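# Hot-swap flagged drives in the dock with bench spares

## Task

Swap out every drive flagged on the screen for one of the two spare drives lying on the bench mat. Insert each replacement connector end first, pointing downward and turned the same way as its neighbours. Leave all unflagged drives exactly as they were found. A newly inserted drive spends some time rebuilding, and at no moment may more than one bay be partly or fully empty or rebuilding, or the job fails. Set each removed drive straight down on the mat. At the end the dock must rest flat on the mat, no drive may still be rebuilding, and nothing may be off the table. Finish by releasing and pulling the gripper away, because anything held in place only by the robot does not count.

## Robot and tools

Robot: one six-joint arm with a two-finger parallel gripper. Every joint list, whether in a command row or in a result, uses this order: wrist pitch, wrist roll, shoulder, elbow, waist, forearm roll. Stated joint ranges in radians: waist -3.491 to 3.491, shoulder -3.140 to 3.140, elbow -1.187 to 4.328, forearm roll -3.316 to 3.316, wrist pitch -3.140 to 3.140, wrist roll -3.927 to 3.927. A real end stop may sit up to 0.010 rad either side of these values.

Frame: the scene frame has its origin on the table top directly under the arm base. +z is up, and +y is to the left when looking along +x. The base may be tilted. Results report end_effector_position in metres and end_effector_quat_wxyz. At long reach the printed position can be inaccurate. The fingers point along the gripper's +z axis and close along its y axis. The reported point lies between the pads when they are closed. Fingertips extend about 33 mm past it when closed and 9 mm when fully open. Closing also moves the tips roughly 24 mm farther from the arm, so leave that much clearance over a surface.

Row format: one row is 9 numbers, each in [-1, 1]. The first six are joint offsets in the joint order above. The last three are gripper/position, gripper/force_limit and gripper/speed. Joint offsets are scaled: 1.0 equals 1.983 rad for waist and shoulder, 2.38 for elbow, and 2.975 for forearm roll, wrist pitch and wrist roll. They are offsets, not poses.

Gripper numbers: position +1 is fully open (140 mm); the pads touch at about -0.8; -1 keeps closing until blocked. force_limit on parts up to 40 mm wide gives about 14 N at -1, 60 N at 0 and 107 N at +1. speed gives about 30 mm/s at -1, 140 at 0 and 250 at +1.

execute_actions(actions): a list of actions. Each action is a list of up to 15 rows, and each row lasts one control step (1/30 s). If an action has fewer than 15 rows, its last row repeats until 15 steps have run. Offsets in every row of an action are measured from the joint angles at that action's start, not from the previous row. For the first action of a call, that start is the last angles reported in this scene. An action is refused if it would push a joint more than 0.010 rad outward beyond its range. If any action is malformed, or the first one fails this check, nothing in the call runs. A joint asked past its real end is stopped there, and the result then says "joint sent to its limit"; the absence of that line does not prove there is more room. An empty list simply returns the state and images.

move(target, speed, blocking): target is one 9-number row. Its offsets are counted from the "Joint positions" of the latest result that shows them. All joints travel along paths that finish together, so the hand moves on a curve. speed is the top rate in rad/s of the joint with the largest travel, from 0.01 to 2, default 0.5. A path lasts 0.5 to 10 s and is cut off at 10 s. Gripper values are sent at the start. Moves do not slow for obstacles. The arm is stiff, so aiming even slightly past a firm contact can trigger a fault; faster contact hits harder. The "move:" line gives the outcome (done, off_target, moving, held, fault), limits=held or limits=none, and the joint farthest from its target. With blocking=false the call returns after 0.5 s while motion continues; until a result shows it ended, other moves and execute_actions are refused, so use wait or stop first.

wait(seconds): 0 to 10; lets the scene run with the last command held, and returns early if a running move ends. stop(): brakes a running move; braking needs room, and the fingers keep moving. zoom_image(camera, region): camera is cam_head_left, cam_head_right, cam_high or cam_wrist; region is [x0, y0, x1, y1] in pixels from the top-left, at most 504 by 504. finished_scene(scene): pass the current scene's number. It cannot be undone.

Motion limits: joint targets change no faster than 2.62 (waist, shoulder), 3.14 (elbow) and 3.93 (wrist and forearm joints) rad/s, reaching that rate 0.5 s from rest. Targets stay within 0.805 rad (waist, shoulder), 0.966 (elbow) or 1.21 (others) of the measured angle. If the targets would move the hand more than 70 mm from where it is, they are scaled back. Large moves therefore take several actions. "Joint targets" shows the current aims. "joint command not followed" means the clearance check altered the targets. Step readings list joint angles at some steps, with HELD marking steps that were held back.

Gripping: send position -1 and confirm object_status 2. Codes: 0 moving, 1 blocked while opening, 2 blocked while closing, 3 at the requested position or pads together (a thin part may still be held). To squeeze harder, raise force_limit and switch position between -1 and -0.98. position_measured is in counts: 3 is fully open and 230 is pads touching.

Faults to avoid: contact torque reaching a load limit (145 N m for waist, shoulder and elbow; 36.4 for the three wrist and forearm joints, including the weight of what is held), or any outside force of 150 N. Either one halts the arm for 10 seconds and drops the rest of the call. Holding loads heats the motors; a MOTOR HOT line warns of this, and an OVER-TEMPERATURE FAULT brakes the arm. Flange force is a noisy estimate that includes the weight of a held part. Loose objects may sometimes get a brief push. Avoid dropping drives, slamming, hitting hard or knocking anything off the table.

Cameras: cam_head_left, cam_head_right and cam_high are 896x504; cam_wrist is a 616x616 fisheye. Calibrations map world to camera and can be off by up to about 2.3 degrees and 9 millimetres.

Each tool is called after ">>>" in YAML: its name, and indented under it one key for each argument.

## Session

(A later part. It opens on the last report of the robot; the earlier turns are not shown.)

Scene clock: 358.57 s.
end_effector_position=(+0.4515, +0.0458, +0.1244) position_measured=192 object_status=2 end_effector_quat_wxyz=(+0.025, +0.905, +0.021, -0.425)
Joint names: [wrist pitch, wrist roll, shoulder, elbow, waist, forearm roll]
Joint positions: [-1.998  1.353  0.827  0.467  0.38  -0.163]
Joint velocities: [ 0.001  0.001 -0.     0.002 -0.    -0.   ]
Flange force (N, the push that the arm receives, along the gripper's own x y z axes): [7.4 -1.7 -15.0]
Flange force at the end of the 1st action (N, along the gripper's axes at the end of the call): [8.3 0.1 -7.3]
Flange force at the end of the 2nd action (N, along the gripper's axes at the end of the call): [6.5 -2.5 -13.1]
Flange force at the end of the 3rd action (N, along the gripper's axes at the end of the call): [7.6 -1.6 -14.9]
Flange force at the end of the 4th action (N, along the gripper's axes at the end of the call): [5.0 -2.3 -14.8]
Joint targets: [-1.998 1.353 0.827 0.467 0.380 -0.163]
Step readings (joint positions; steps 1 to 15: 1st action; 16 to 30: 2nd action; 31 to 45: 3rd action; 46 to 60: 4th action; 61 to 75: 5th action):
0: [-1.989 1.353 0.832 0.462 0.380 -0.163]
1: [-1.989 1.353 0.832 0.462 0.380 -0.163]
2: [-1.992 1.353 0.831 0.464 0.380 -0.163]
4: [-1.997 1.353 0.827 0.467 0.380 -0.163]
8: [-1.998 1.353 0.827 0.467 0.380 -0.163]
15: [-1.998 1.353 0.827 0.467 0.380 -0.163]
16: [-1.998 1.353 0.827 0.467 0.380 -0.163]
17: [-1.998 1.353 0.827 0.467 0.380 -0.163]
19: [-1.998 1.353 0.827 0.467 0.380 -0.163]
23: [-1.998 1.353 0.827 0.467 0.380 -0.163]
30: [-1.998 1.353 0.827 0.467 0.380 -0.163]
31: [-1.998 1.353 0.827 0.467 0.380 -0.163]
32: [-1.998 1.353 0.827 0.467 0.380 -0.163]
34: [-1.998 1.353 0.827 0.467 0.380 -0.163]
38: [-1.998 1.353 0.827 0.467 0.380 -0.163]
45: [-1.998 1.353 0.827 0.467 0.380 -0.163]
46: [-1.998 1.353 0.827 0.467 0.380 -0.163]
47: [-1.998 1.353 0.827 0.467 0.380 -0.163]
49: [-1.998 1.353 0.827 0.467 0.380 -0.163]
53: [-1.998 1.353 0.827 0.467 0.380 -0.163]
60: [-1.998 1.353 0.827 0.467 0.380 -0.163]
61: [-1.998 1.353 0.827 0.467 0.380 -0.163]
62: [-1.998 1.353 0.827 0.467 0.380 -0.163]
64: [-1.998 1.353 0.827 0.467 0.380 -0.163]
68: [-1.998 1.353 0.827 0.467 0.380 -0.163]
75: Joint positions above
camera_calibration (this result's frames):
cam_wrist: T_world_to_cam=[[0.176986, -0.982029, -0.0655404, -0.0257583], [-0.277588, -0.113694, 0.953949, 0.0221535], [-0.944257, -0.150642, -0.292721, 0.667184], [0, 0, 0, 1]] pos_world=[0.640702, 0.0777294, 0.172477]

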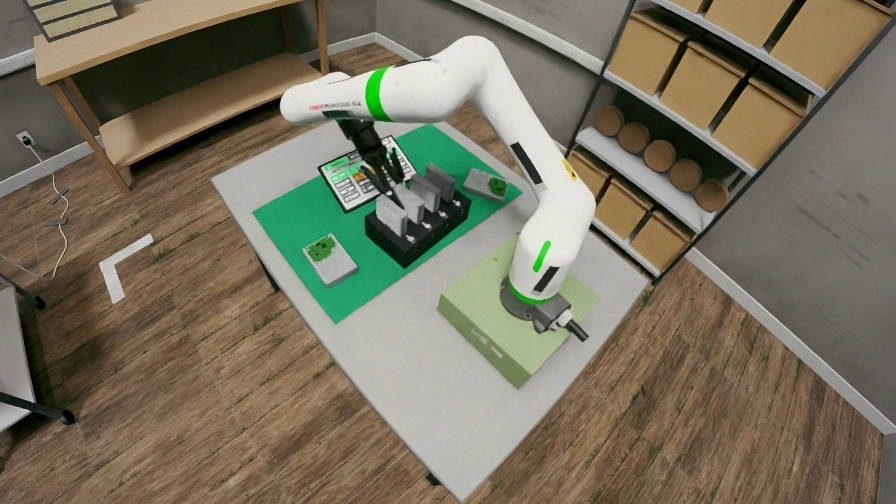

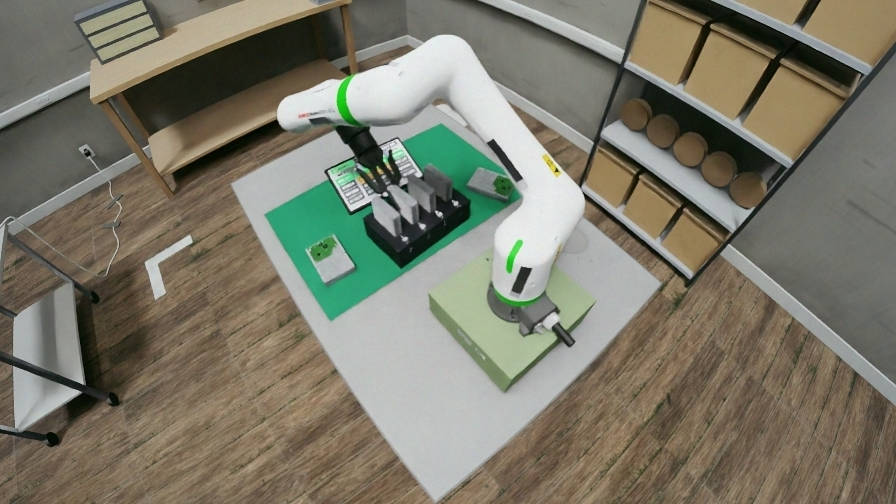

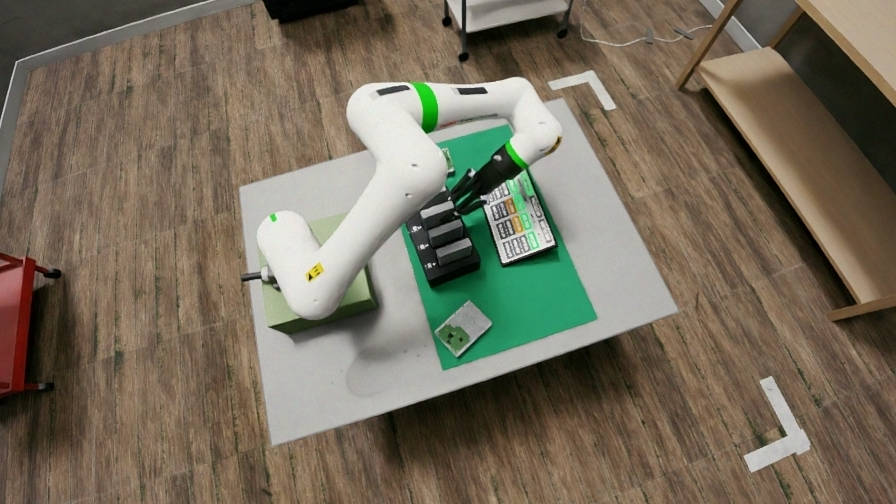

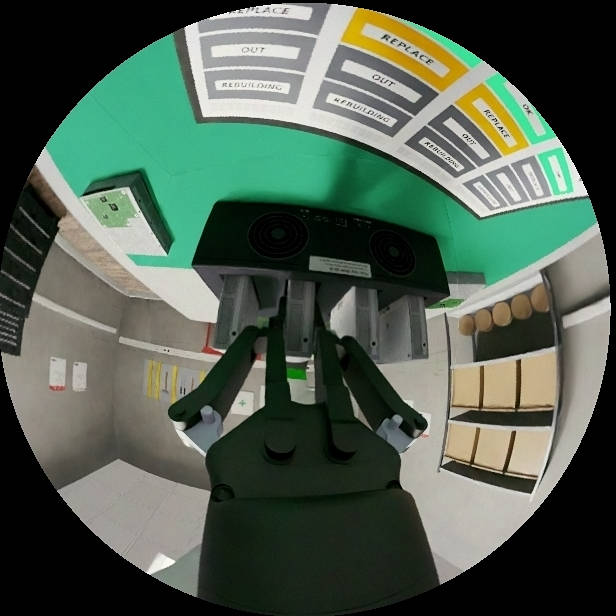

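>>> execute_actions:
  actions:
    - [[0,0,0,0,0,0,-0.98,0.6,-0.5]]
    - [[0,0,0,0,0,0,-0.98,0.6,-0.5]]

>>> move:
  target: [0.0955,0.0026,-0.124,-0.1113,0.0098,0.0128,-0.98,0.6,-0.5]
  speed: 0.05

>>> zoom_image:
  camera: "cam_head_right"
  region: [320, 120, 480, 280]

Scene clock: 389.17 s.
end_effector_position=(+0.4515, +0.0458, +0.1244) position_measured=196 object_status=2 end_effector_quat_wxyz=(+0.025, +0.905, +0.021, -0.425)
Joint names: [wrist pitch, wrist roll, shoulder, elbow, waist, forearm roll]
Joint positions: [-1.998  1.353  0.827  0.467  0.38  -0.163]
Joint velocities: [ 0.001  0.001 -0.     0.001 -0.    -0.   ]
Flange force (N, the push that the arm receives, along the gripper's own x y z axes): [6.8 -6.4 -20.0]
Flange force at the end of the 1st action (N, along the gripper's axes at the end of the call): [5.4 -4.2 -16.8]
Joint targets: [-1.998 1.353 0.827 0.467 0.380 -0.163]
Step readings (joint positions; steps 1 to 15: 1st action; 16 to 30: 2nd action):
0: [-1.998 1.353 0.827 0.467 0.380 -0.163]
1: [-1.998 1.353 0.827 0.467 0.380 -0.163]
2: [-1.998 1.353 0.827 0.467 0.380 -0.163]
4: [-1.998 1.353 0.827 0.467 0.380 -0.163]
8: [-1.998 1.353 0.827 0.467 0.380 -0.163]
15: [-1.998 1.353 0.827 0.467 0.380 -0.163]
16: [-1.998 1.353 0.827 0.467 0.380 -0.163]
17: [-1.998 1.353 0.827 0.467 0.380 -0.163]
19: [-1.998 1.353 0.827 0.467 0.380 -0.163]
23: [-1.998 1.353 0.827 0.467 0.380 -0.163]
30: Joint positions above
camera_calibration (this result's frames):
cam_wrist: T_world_to_cam=[[0.176987, -0.982029, -0.0655418, -0.0257578], [-0.277602, -0.113698, 0.953944, 0.0221553], [-0.944252, -0.150641, -0.292737, 0.667189], [0, 0, 0, 1]] pos_world=[0.640704, 0.07773, 0.172487]

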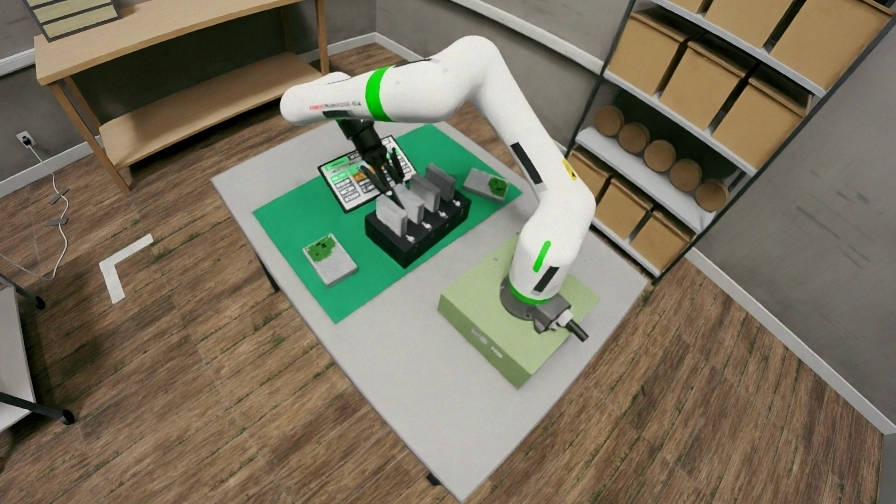

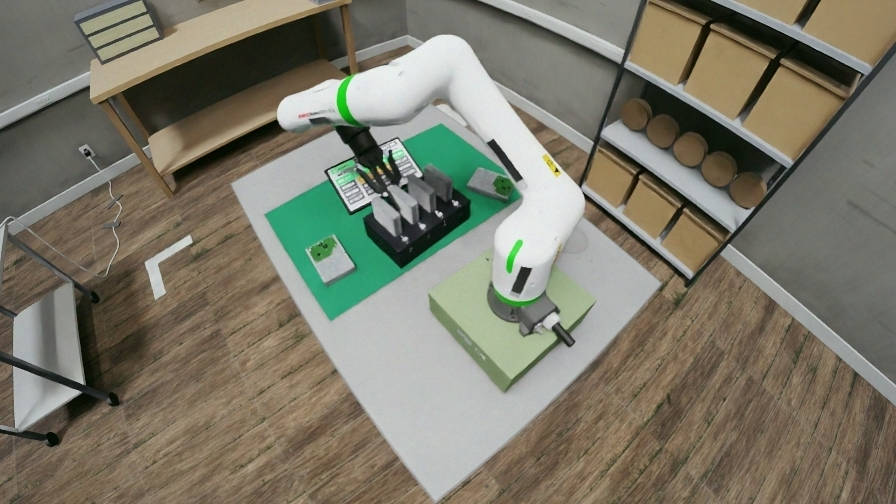

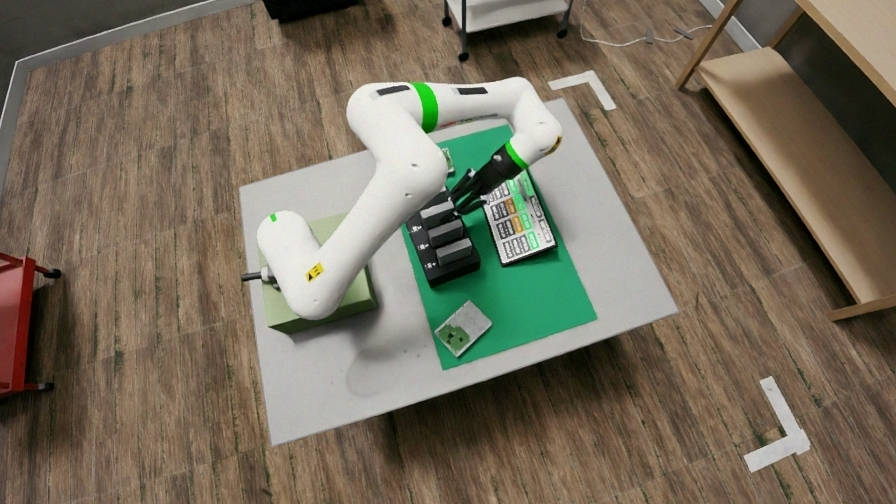

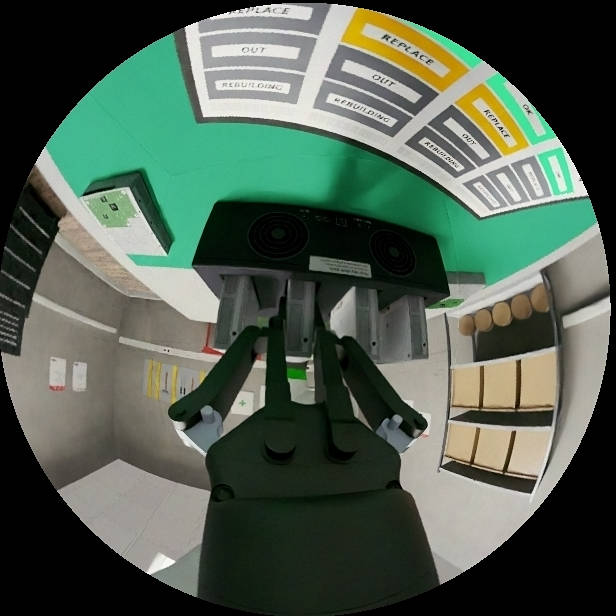

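Scene clock: 395.10 s.
end_effector_position=(+0.4497, +0.0445, +0.1279) position_measured=196 object_status=2 end_effector_quat_wxyz=(+0.016, +0.953, +0.026, -0.301)
Joint names: [wrist pitch, wrist roll, shoulder, elbow, waist, forearm roll]
Joint positions: [-1.714  1.361  0.581  0.202  0.4   -0.125]
Joint velocities: [ 0.001  0.001 -0.    -0.     0.     0.001]
Flange force (N, the push that the arm receives, along the gripper's own x y z axes): [8.0 -4.7 8.8]
Joint targets: [-1.714 1.361 0.581 0.202 0.400 -0.125]
move: done; limits=none; farthest joint: the waist, 0.000 radians from its target (0.019 radians at the start)
camera_calibration (this result's frames):
cam_wrist: T_world_to_cam=[[0.197931, -0.979229, -0.0439667, -0.0387866], [-0.516908, -0.142382, 0.844117, 0.141114], [-0.832844, -0.14435, -0.534354, 0.646816], [0, 0, 0, 1]] pos_world=[0.619317, 0.0754791, 0.224806]

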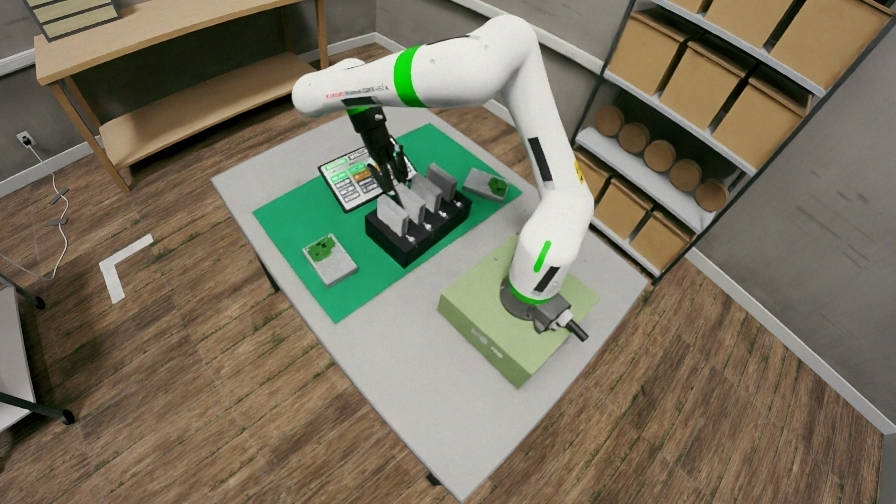

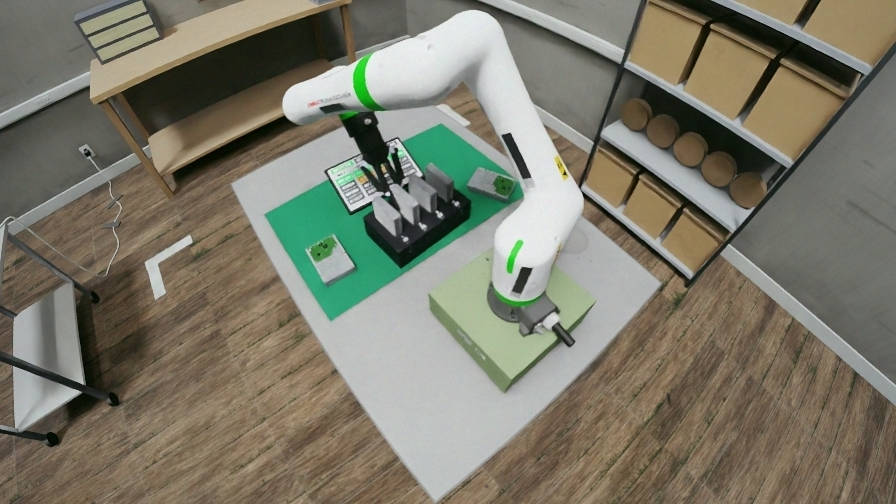

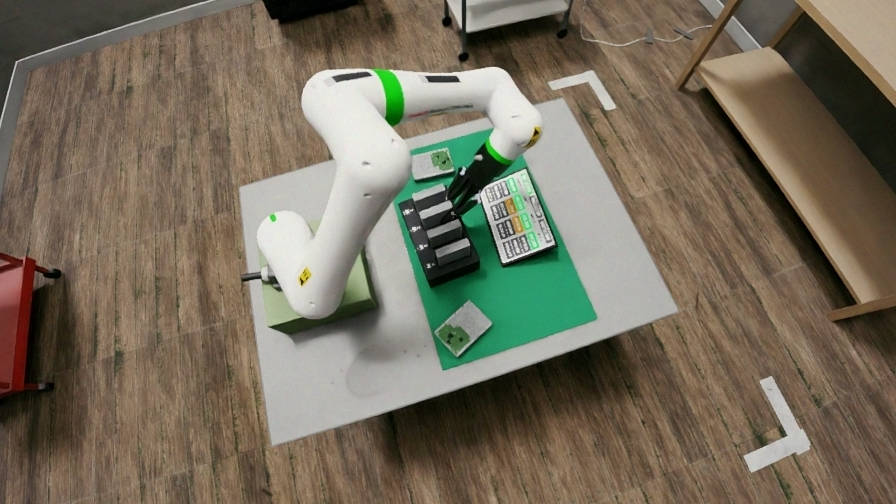

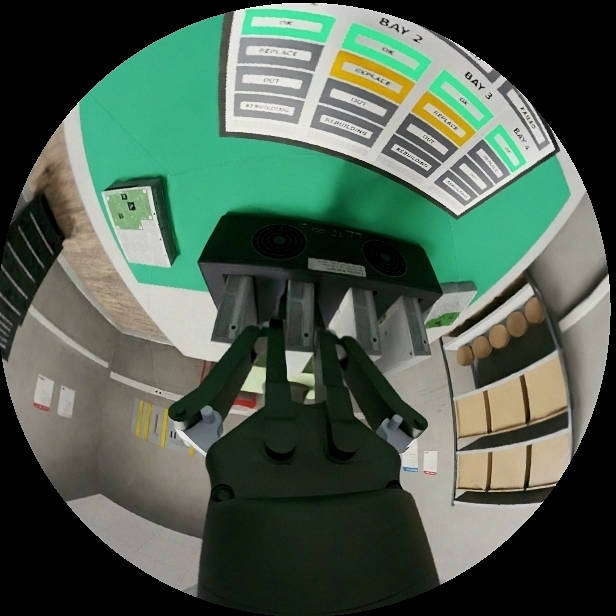

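Region (320, 120, 480, 280) of cam_head_right's 896x504 image, scaled by 3.150, with more detail than that image has.

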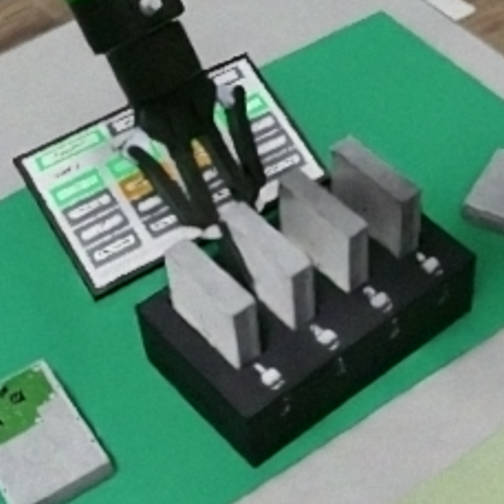

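>>> execute_actions:
  actions: []

Scene clock: 422.13 s.
end_effector_position=(+0.4497, +0.0445, +0.1278) position_measured=196 object_status=2 end_effector_quat_wxyz=(+0.016, +0.953, +0.026, -0.301)
Joint names: [wrist pitch, wrist roll, shoulder, elbow, waist, forearm roll]
Joint positions: [-1.714  1.361  0.581  0.202  0.4   -0.125]
Joint velocities: [ 0.     0.002 -0.    -0.001  0.    -0.   ]
Flange force (N, the push that the arm receives, along the gripper's own x y z axes): [9.9 -3.3 9.6]
Joint targets: [-1.714 1.361 0.581 0.202 0.400 -0.125]
camera_calibration (this result's frames):
cam_wrist: T_world_to_cam=[[0.197922, -0.979231, -0.0439705, -0.0387829], [-0.516912, -0.142381, 0.844115, 0.14112], [-0.832844, -0.14434, -0.534357, 0.646813], [0, 0, 0, 1]] pos_world=[0.619317, 0.0754764, 0.224802]

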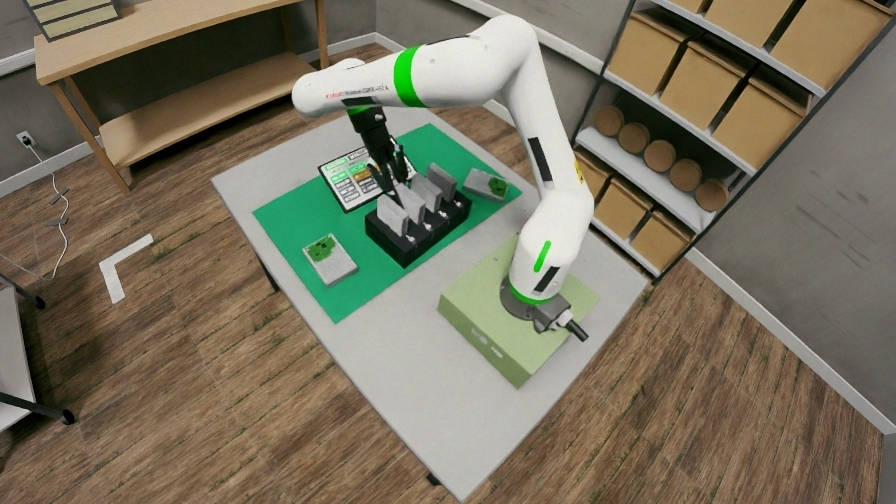

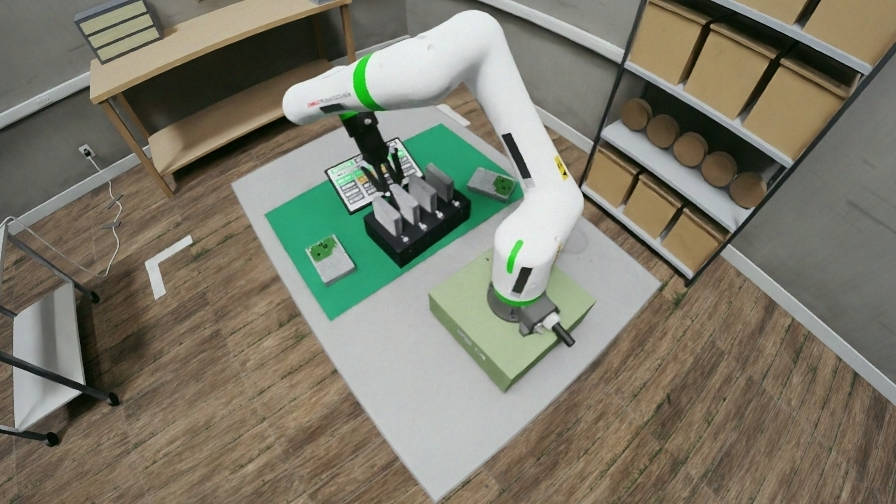

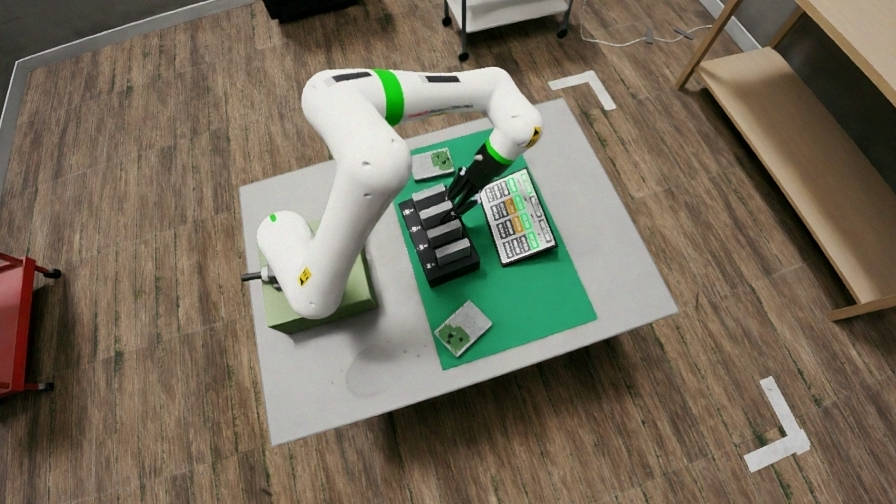

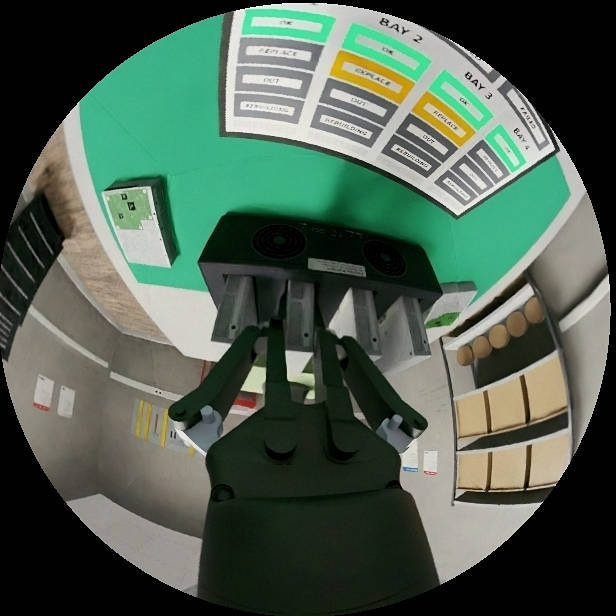

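>>> zoom_image:
  camera: "cam_head_right"
  region: [340,140,500,280]

>>> zoom_image:
  camera: "cam_high"
  region: [380,160,540,300]

Region (340, 140, 500, 280) of cam_head_right's 896x504 image, scaled by 3.150, with more detail than that image has; it fills the top 441 rows of this view, and the rest is white.

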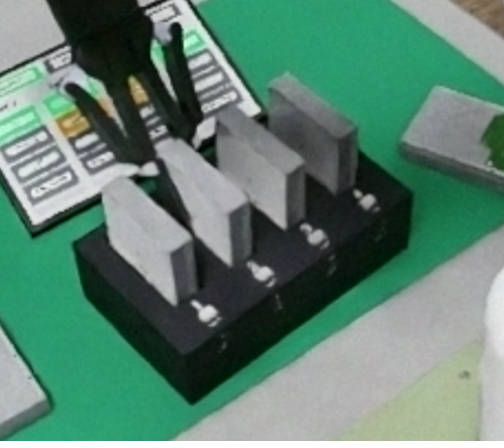

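Region (380, 160, 540, 300) of cam_high's 896x504 image, scaled by 3.150, with more detail than that image has; it fills the top 441 rows of this view, and the rest is white.

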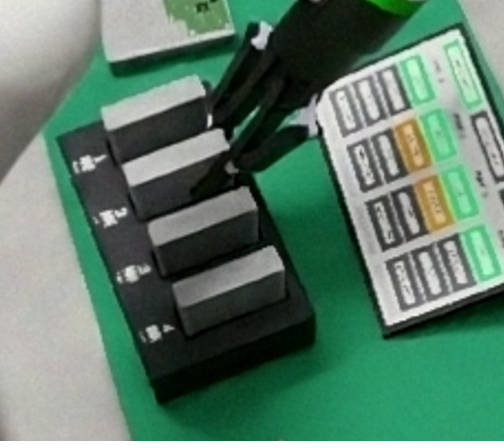

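>>> move:
  target: [0.047,-0.0045,-0.058,-0.051,0.008,0.0084,-0.98,0.6,0]
  speed: 0.05

>>> move:
  target: [0.047,-0.0045,-0.062,-0.057,0.008,0.0084,-0.98,0.6,0]
  speed: 0.05

Scene clock: 457.40 s.
end_effector_position=(+0.4533, +0.0438, +0.1298) position_measured=196 object_status=2 end_effector_quat_wxyz=(+0.015, +0.971, +0.027, -0.235)
Joint names: [wrist pitch, wrist roll, shoulder, elbow, waist, forearm roll]
Joint positions: [-1.574  1.347  0.466  0.08   0.416 -0.1  ]
Joint velocities: [-0.001  0.    -0.    -0.     0.    -0.001]
Flange force (N, the push that the arm receives, along the gripper's own x y z axes): [8.7 -3.1 13.9]
Joint targets: [-1.574 1.347 0.466 0.080 0.416 -0.100]
move: done; limits=none; farthest joint: the waist, 0.000 radians from its target (0.016 radians at the start)
camera_calibration (this result's frames):
cam_wrist: T_world_to_cam=[[0.204408, -0.978652, -0.0213778, -0.046014], [-0.625899, -0.147458, 0.765837, 0.200969], [-0.75264, -0.143163, -0.642679, 0.628415], [0, 0, 0, 1]] pos_world=[0.608162, 0.0745684, 0.248976]

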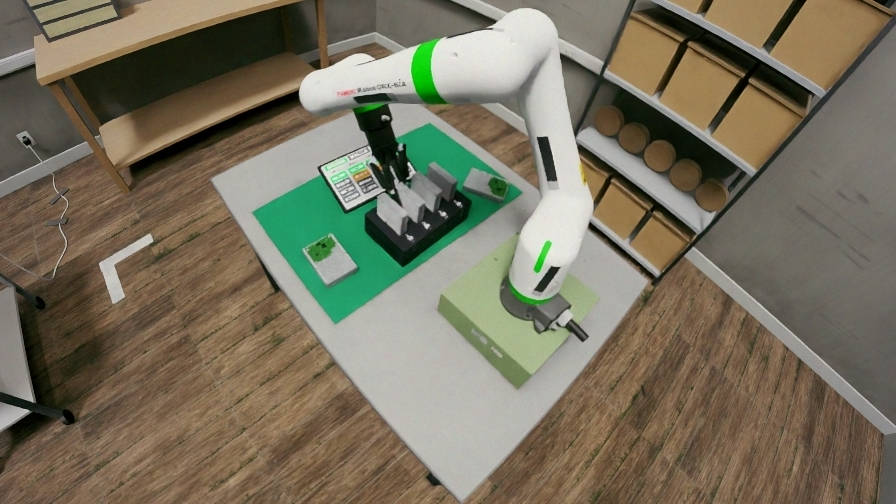

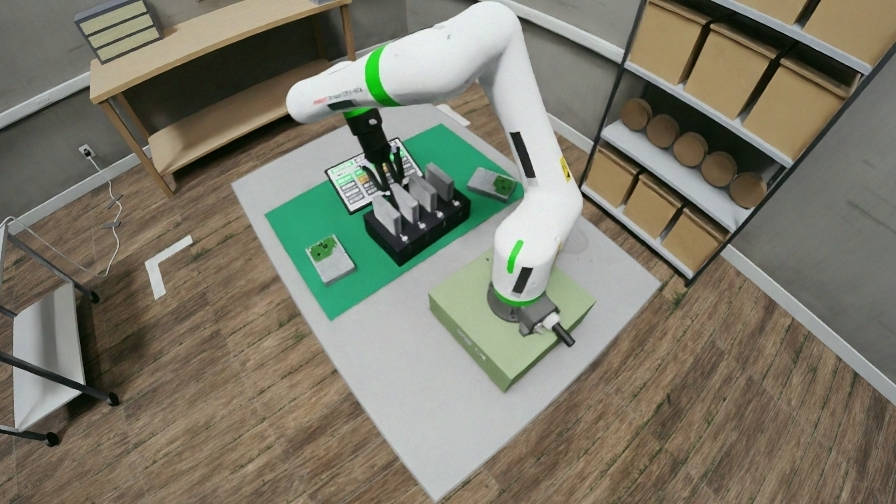

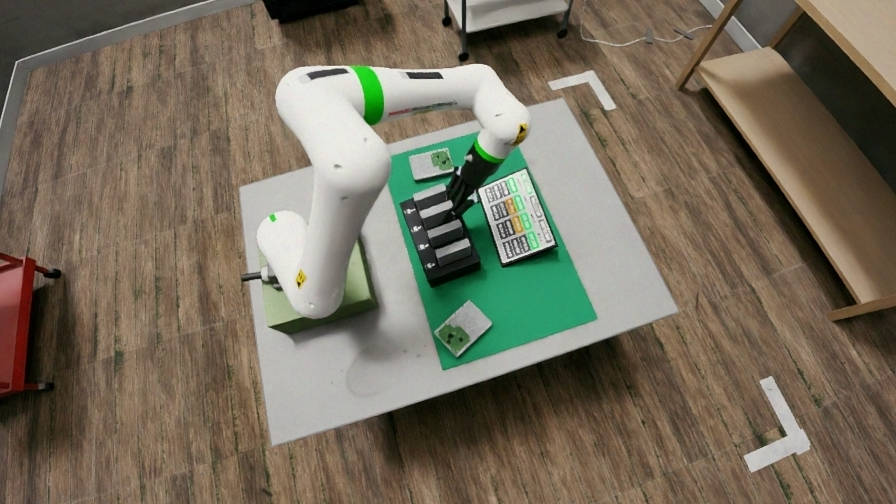

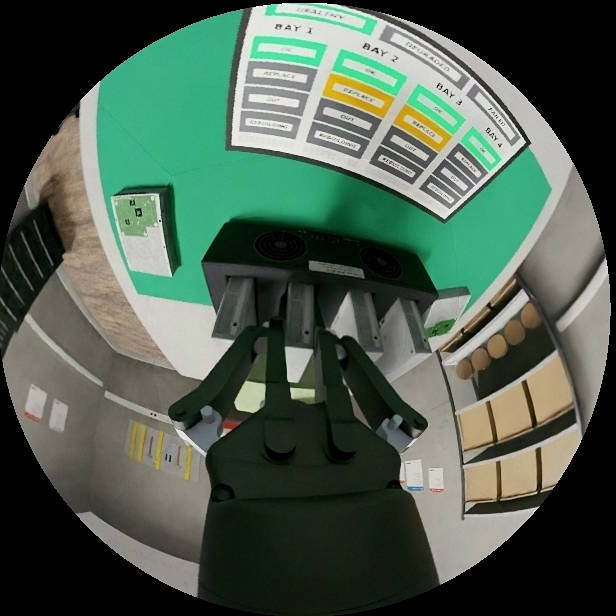

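Scene clock: 460.47 s.
end_effector_position=(+0.4513, +0.0406, +0.1327) position_measured=196 object_status=2 end_effector_quat_wxyz=(+0.014, +0.985, +0.029, -0.172)
Joint names: [wrist pitch, wrist roll, shoulder, elbow, waist, forearm roll]
Joint positions: [-1.434  1.334  0.343 -0.055  0.432 -0.075]
Joint velocities: [ 0.001  0.    -0.     0.     0.     0.002]
Flange force (N, the push that the arm receives, along the gripper's own x y z axes): [4.9 -18.6 3.6]
Joint targets: [-1.434 1.334 0.343 -0.055 0.432 -0.075]
move: done; limits=none; farthest joint: the waist, 0.000 radians from its target (0.016 radians at the start)
camera_calibration (this result's frames):
cam_wrist: T_world_to_cam=[[0.210342, -0.977625, -0.00256834, -0.0538562], [-0.71857, -0.156385, 0.677644, 0.250949], [-0.662883, -0.140691, -0.735386, 0.599992], [0, 0, 0, 1]] pos_world=[0.589377, 0.0710073, 0.271034]

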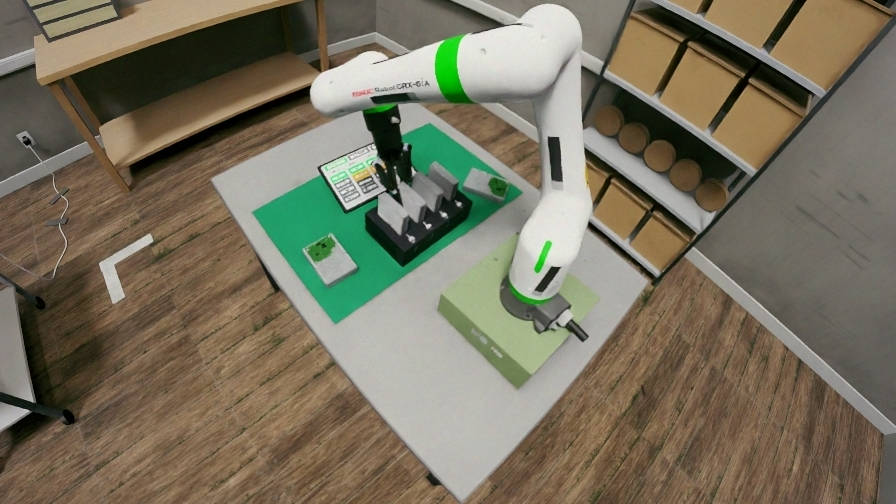

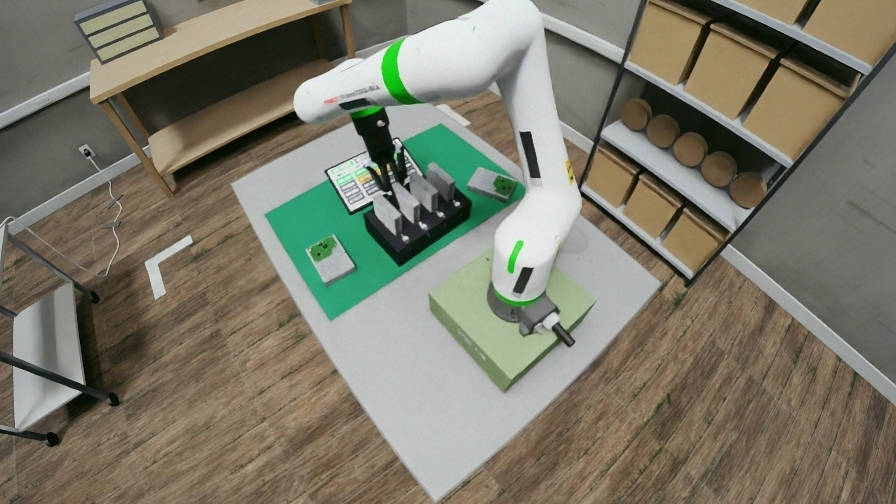

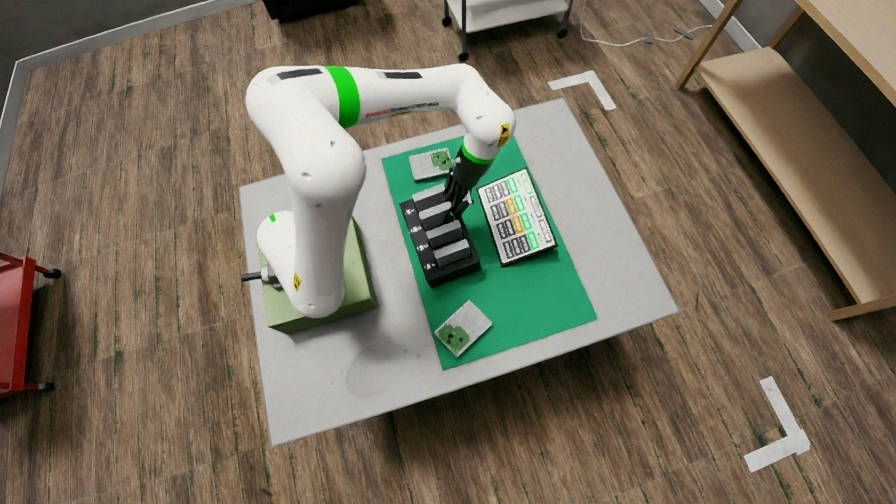

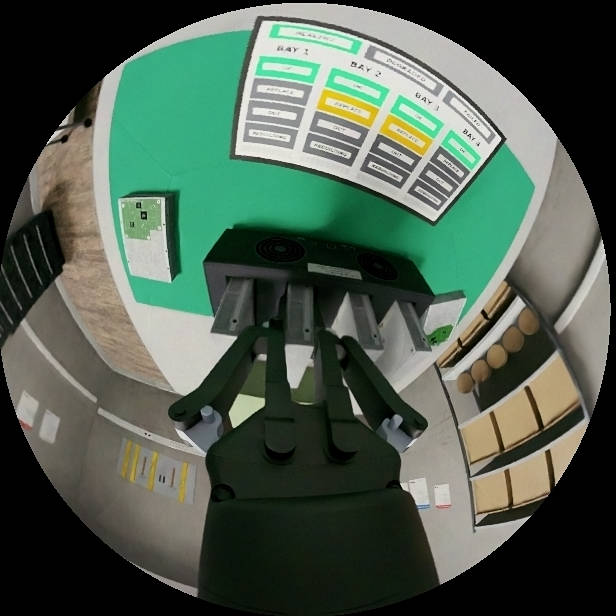

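>>> zoom_image:
  camera: "cam_head_left"
  region: [380,200,480,270]

>>> zoom_image:
  camera: "cam_high"
  region: [390,190,470,300]

Region (380, 200, 480, 270) of cam_head_left's 896x504 image, scaled by 5.040, with more detail than that image has; it fills the top 353 rows of this view, and the rest is white.

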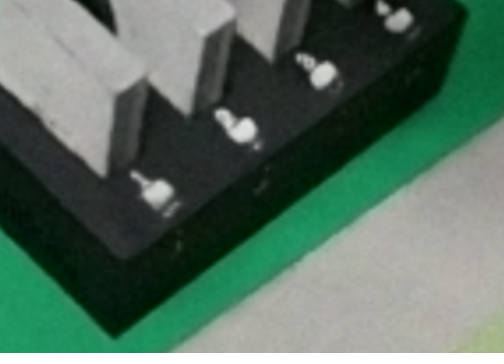

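Region (390, 190, 470, 300) of cam_high's 896x504 image, scaled by 4.582, with more detail than that image has; it fills the left 367 columns of this view, and the rest is white.

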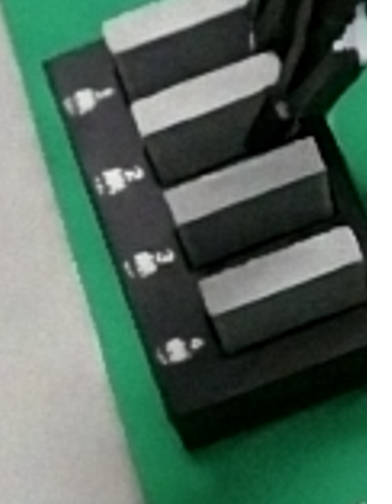

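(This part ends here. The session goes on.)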